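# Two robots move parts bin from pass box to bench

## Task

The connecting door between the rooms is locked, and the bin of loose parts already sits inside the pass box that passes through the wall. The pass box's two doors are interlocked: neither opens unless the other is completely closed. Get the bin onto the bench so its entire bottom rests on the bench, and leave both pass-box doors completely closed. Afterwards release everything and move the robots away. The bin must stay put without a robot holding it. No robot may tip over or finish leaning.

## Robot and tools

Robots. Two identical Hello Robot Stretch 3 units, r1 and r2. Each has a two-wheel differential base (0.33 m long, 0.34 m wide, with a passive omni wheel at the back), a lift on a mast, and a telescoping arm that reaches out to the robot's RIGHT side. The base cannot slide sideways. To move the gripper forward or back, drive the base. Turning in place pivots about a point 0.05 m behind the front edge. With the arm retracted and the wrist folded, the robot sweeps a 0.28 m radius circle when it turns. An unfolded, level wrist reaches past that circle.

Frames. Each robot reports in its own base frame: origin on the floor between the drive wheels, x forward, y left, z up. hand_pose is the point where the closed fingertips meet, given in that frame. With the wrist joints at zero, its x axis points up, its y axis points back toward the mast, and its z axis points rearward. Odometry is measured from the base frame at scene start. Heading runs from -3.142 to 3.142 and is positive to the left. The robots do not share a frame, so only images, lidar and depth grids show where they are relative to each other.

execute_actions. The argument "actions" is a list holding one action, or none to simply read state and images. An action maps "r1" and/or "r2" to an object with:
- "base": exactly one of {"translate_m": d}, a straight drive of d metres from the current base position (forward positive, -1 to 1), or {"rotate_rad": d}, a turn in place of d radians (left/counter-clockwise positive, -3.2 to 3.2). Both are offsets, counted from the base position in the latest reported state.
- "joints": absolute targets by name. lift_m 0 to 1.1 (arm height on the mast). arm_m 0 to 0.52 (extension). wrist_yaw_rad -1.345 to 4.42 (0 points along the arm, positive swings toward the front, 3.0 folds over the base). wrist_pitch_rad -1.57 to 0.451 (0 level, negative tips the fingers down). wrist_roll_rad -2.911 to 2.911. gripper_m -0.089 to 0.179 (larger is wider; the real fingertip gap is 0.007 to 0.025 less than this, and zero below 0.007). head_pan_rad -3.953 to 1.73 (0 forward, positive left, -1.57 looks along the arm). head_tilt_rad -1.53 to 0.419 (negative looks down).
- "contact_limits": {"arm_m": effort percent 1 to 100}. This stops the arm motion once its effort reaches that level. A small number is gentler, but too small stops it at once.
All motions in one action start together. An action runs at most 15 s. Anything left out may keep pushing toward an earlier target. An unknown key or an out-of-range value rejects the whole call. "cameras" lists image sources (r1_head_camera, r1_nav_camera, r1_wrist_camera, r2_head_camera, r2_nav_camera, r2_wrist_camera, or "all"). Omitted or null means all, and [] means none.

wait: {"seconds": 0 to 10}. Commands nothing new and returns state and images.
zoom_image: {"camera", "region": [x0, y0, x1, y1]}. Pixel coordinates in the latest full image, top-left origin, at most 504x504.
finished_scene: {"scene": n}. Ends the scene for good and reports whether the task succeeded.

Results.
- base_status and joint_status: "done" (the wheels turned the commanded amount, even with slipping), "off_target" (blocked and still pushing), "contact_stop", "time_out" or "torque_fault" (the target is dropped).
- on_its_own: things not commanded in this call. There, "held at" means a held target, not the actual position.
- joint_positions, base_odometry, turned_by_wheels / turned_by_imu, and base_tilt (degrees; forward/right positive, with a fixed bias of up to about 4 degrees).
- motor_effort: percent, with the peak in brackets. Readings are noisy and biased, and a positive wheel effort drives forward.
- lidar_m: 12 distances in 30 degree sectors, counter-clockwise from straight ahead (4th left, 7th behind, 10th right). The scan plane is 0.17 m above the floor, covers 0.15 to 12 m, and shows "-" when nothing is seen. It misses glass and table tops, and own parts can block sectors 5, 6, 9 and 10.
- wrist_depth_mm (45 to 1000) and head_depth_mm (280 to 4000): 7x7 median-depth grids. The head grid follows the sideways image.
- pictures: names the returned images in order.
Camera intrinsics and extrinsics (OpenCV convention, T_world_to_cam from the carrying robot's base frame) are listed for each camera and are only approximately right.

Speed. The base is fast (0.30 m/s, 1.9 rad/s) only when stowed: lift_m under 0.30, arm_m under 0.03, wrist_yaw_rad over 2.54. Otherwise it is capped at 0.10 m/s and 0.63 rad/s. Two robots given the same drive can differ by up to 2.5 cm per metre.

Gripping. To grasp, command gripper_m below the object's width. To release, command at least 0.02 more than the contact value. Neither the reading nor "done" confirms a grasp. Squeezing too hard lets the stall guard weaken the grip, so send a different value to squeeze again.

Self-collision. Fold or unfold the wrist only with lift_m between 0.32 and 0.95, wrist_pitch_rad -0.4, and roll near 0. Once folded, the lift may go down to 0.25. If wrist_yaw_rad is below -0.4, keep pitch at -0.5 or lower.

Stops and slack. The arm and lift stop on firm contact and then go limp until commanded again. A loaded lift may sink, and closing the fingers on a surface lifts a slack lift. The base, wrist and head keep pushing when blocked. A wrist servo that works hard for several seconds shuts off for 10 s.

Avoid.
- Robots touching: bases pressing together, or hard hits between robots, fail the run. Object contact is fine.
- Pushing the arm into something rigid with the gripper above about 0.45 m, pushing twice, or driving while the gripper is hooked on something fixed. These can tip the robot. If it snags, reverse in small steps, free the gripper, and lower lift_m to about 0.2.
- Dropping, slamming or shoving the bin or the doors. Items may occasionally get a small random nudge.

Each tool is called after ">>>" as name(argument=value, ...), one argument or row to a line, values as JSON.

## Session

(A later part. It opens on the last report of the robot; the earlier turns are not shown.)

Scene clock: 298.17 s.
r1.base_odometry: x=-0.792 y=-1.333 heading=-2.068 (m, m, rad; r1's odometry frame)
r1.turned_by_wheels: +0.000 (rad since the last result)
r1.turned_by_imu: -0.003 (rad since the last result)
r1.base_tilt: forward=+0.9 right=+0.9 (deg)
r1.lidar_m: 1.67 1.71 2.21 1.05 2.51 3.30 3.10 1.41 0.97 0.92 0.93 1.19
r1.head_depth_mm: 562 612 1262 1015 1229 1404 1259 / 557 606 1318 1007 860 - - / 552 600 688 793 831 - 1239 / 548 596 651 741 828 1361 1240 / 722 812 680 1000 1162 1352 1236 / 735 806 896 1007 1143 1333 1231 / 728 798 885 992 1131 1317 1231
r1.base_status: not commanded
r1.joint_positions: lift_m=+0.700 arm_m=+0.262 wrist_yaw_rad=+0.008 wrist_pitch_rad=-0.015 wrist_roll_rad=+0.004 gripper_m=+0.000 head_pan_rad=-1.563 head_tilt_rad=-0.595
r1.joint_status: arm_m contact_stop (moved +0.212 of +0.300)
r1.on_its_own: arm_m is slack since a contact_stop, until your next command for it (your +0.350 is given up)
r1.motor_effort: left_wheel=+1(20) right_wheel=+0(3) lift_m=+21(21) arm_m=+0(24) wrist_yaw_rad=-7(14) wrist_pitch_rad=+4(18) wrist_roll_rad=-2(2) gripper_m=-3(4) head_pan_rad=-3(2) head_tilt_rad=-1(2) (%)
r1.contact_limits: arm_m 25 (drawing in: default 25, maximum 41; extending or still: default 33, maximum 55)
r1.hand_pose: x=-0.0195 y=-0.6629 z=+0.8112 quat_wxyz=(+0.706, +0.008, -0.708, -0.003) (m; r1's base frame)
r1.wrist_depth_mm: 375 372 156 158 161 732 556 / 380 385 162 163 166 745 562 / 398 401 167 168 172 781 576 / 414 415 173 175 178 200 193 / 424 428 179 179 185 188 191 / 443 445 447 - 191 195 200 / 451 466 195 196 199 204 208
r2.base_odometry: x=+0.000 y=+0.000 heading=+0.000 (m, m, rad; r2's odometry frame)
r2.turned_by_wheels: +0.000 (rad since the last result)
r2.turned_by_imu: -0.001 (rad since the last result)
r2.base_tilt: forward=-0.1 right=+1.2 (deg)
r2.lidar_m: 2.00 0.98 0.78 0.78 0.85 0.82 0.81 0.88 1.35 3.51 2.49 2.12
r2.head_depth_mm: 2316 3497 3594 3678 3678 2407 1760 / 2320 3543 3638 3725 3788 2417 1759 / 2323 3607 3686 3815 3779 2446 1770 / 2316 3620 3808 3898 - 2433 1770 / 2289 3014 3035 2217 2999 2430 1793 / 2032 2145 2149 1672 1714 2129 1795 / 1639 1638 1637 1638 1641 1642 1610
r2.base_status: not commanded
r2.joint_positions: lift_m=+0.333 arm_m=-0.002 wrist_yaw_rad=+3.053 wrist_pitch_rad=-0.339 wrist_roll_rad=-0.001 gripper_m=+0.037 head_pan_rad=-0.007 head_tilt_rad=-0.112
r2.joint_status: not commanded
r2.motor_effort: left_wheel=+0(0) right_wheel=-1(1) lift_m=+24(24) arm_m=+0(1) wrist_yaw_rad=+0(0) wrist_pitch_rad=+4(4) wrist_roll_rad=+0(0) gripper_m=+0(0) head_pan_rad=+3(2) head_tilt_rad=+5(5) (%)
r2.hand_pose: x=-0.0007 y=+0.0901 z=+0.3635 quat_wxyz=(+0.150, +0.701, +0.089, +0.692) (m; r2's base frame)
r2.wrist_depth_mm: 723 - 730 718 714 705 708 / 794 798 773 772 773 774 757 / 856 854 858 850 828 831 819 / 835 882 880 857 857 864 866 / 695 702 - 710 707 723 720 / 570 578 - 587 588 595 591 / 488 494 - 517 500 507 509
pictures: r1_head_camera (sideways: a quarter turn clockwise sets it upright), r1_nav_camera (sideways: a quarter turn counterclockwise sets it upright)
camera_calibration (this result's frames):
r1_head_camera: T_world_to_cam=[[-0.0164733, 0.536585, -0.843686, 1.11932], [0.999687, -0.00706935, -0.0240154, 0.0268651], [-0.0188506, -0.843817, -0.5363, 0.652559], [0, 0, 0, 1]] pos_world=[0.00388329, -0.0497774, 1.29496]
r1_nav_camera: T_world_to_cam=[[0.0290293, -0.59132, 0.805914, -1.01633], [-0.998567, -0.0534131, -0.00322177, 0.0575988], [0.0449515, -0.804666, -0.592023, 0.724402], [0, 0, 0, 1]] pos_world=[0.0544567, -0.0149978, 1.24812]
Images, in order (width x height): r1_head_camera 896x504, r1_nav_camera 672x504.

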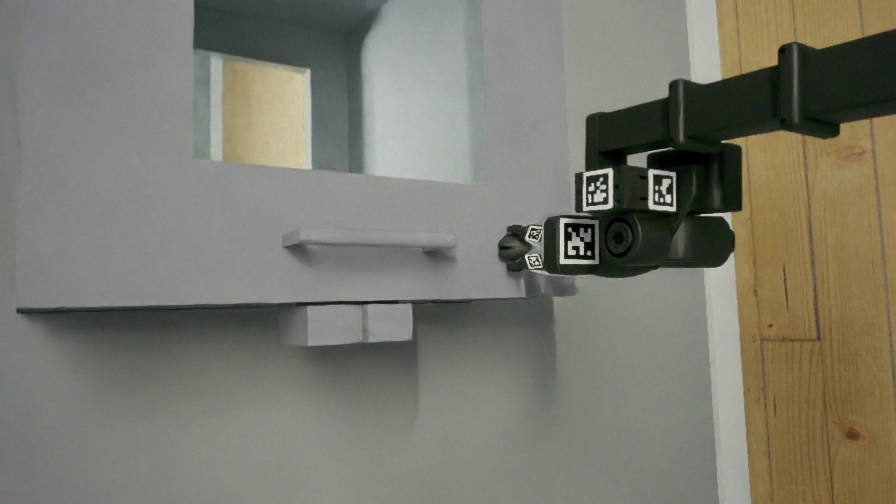

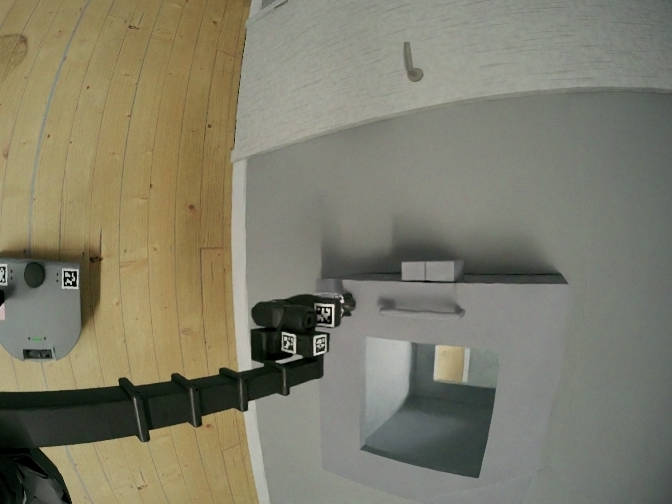

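>>> execute_actions(
  actions=[
    {"r1":{"joints":{"arm_m":0.0}}},
  ],
  cameras=["r1_head_camera"],
)

>>> finished_scene(
  scene=1,
)

Scene clock: 304.43 s.
r1.base_odometry: x=-0.792 y=-1.333 heading=-2.068 (m, m, rad; r1's odometry frame)
r1.turned_by_wheels: +0.000 (rad since the last result)
r1.turned_by_imu: +0.000 (rad since the last result)
r1.base_tilt: forward=+0.8 right=+0.9 (deg)
r1.lidar_m: 1.67 1.70 2.21 1.05 2.51 3.31 3.11 1.41 0.98 0.92 0.94 1.19
r1.head_depth_mm: 561 613 1258 1014 1228 1406 1244 / 557 605 1314 1009 1206 1383 1241 / 552 600 689 794 1193 1369 1265 / 546 595 650 744 1174 1344 1283 / 720 812 676 998 1162 1352 1236 / 735 807 896 1004 1146 1330 1232 / 729 798 886 992 1131 1313 1225
r1.base_status: not commanded
r1.joint_positions: lift_m=+0.700 arm_m=+0.003 wrist_yaw_rad=+0.001 wrist_pitch_rad=-0.017 wrist_roll_rad=+0.004 gripper_m=+0.000 head_pan_rad=-1.563 head_tilt_rad=-0.595
r1.joint_status: all done
joint sent to its limit — the command would take r1.arm_m past its lower limit, so that joint was sent only as far as its limit.
r1.motor_effort: left_wheel=+1(1) right_wheel=+0(0) lift_m=+20(21) arm_m=-4(4) wrist_yaw_rad=-1(7) wrist_pitch_rad=+5(5) wrist_roll_rad=-2(2) gripper_m=-2(3) head_pan_rad=-2(2) head_tilt_rad=-2(2) (%)
r1.hand_pose: x=-0.0213 y=-0.4037 z=+0.8107 quat_wxyz=(+0.706, +0.007, -0.708, -0.006) (m; r1's base frame)
r1.wrist_depth_mm: 607 614 623 401 - 849 583 / 625 628 652 415 - 866 586 / 642 651 662 428 - 756 466 / 664 682 695 447 452 463 474 / 684 696 706 455 475 757 782 / 707 731 741 - 769 807 821 / 726 770 775 792 807 823 847
r2.base_odometry: x=+0.000 y=+0.000 heading=+0.000 (m, m, rad; r2's odometry frame)
r2.turned_by_wheels: +0.000 (rad since the last result)
r2.turned_by_imu: -0.002 (rad since the last result)
r2.base_tilt: forward=-0.1 right=+1.1 (deg)
r2.lidar_m: 2.01 0.98 0.79 0.78 0.85 0.82 0.81 0.88 1.34 3.51 2.49 2.12
r2.head_depth_mm: 2329 3498 3570 3721 3691 2398 1781 / 2319 3561 3592 3718 3816 2398 1766 / 2306 3603 3716 3789 3861 2435 1773 / 2289 3612 3687 3870 - 2440 1775 / 2307 3004 3014 2214 3038 2446 1777 / 2027 2147 2138 1683 1717 2122 1787 / 1632 1641 1633 1639 1640 1630 1601
r2.base_status: not commanded
r2.joint_positions: lift_m=+0.333 arm_m=-0.002 wrist_yaw_rad=+3.053 wrist_pitch_rad=-0.339 wrist_roll_rad=-0.001 gripper_m=+0.037 head_pan_rad=-0.007 head_tilt_rad=-0.112
r2.joint_status: not commanded
r2.motor_effort: left_wheel=+0(0) right_wheel=-2(1) lift_m=+24(24) arm_m=+1(1) wrist_yaw_rad=+0(0) wrist_pitch_rad=+4(4) wrist_roll_rad=+1(1) gripper_m=+0(0) head_pan_rad=+2(2) head_tilt_rad=+5(5) (%)
r2.hand_pose: x=-0.0007 y=+0.0901 z=+0.3635 quat_wxyz=(+0.150, +0.701, +0.089, +0.692) (m; r2's base frame)
r2.wrist_depth_mm: 723 - 716 713 720 702 708 / 797 802 783 767 758 763 766 / 854 863 840 850 835 820 816 / 826 867 880 866 860 867 859 / 697 695 - 706 707 721 725 / 570 569 - 582 596 593 591 / 490 499 - 510 506 503 508
pictures: r1_head_camera (sideways: a quarter turn clockwise sets it upright)
camera_calibration (this result's frames):
r1_head_camera: T_world_to_cam=[[-0.0164733, 0.536585, -0.843686, 1.11932], [0.999687, -0.00706934, -0.0240154, 0.0268651], [-0.0188506, -0.843817, -0.5363, 0.652559], [0, 0, 0, 1]] pos_world=[0.00388329, -0.0497774, 1.29496]
Images, in order (width x height): r1_head_camera 896x504.

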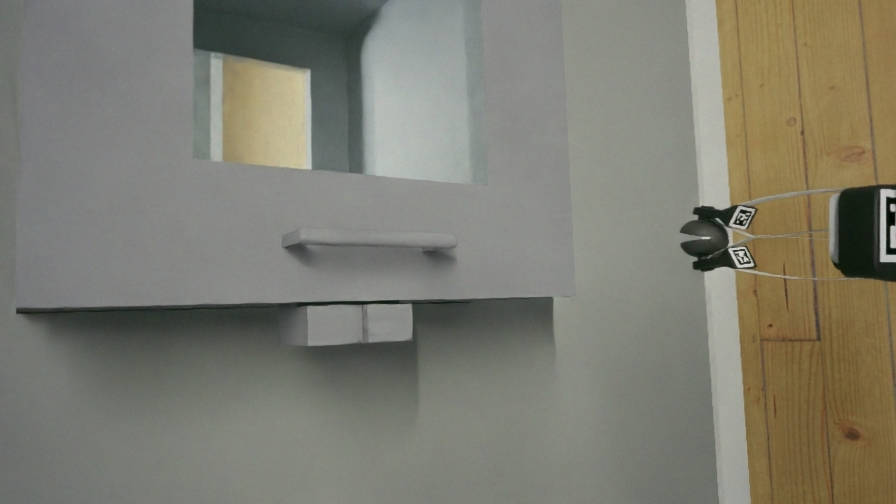

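The scene is finished: the task was done.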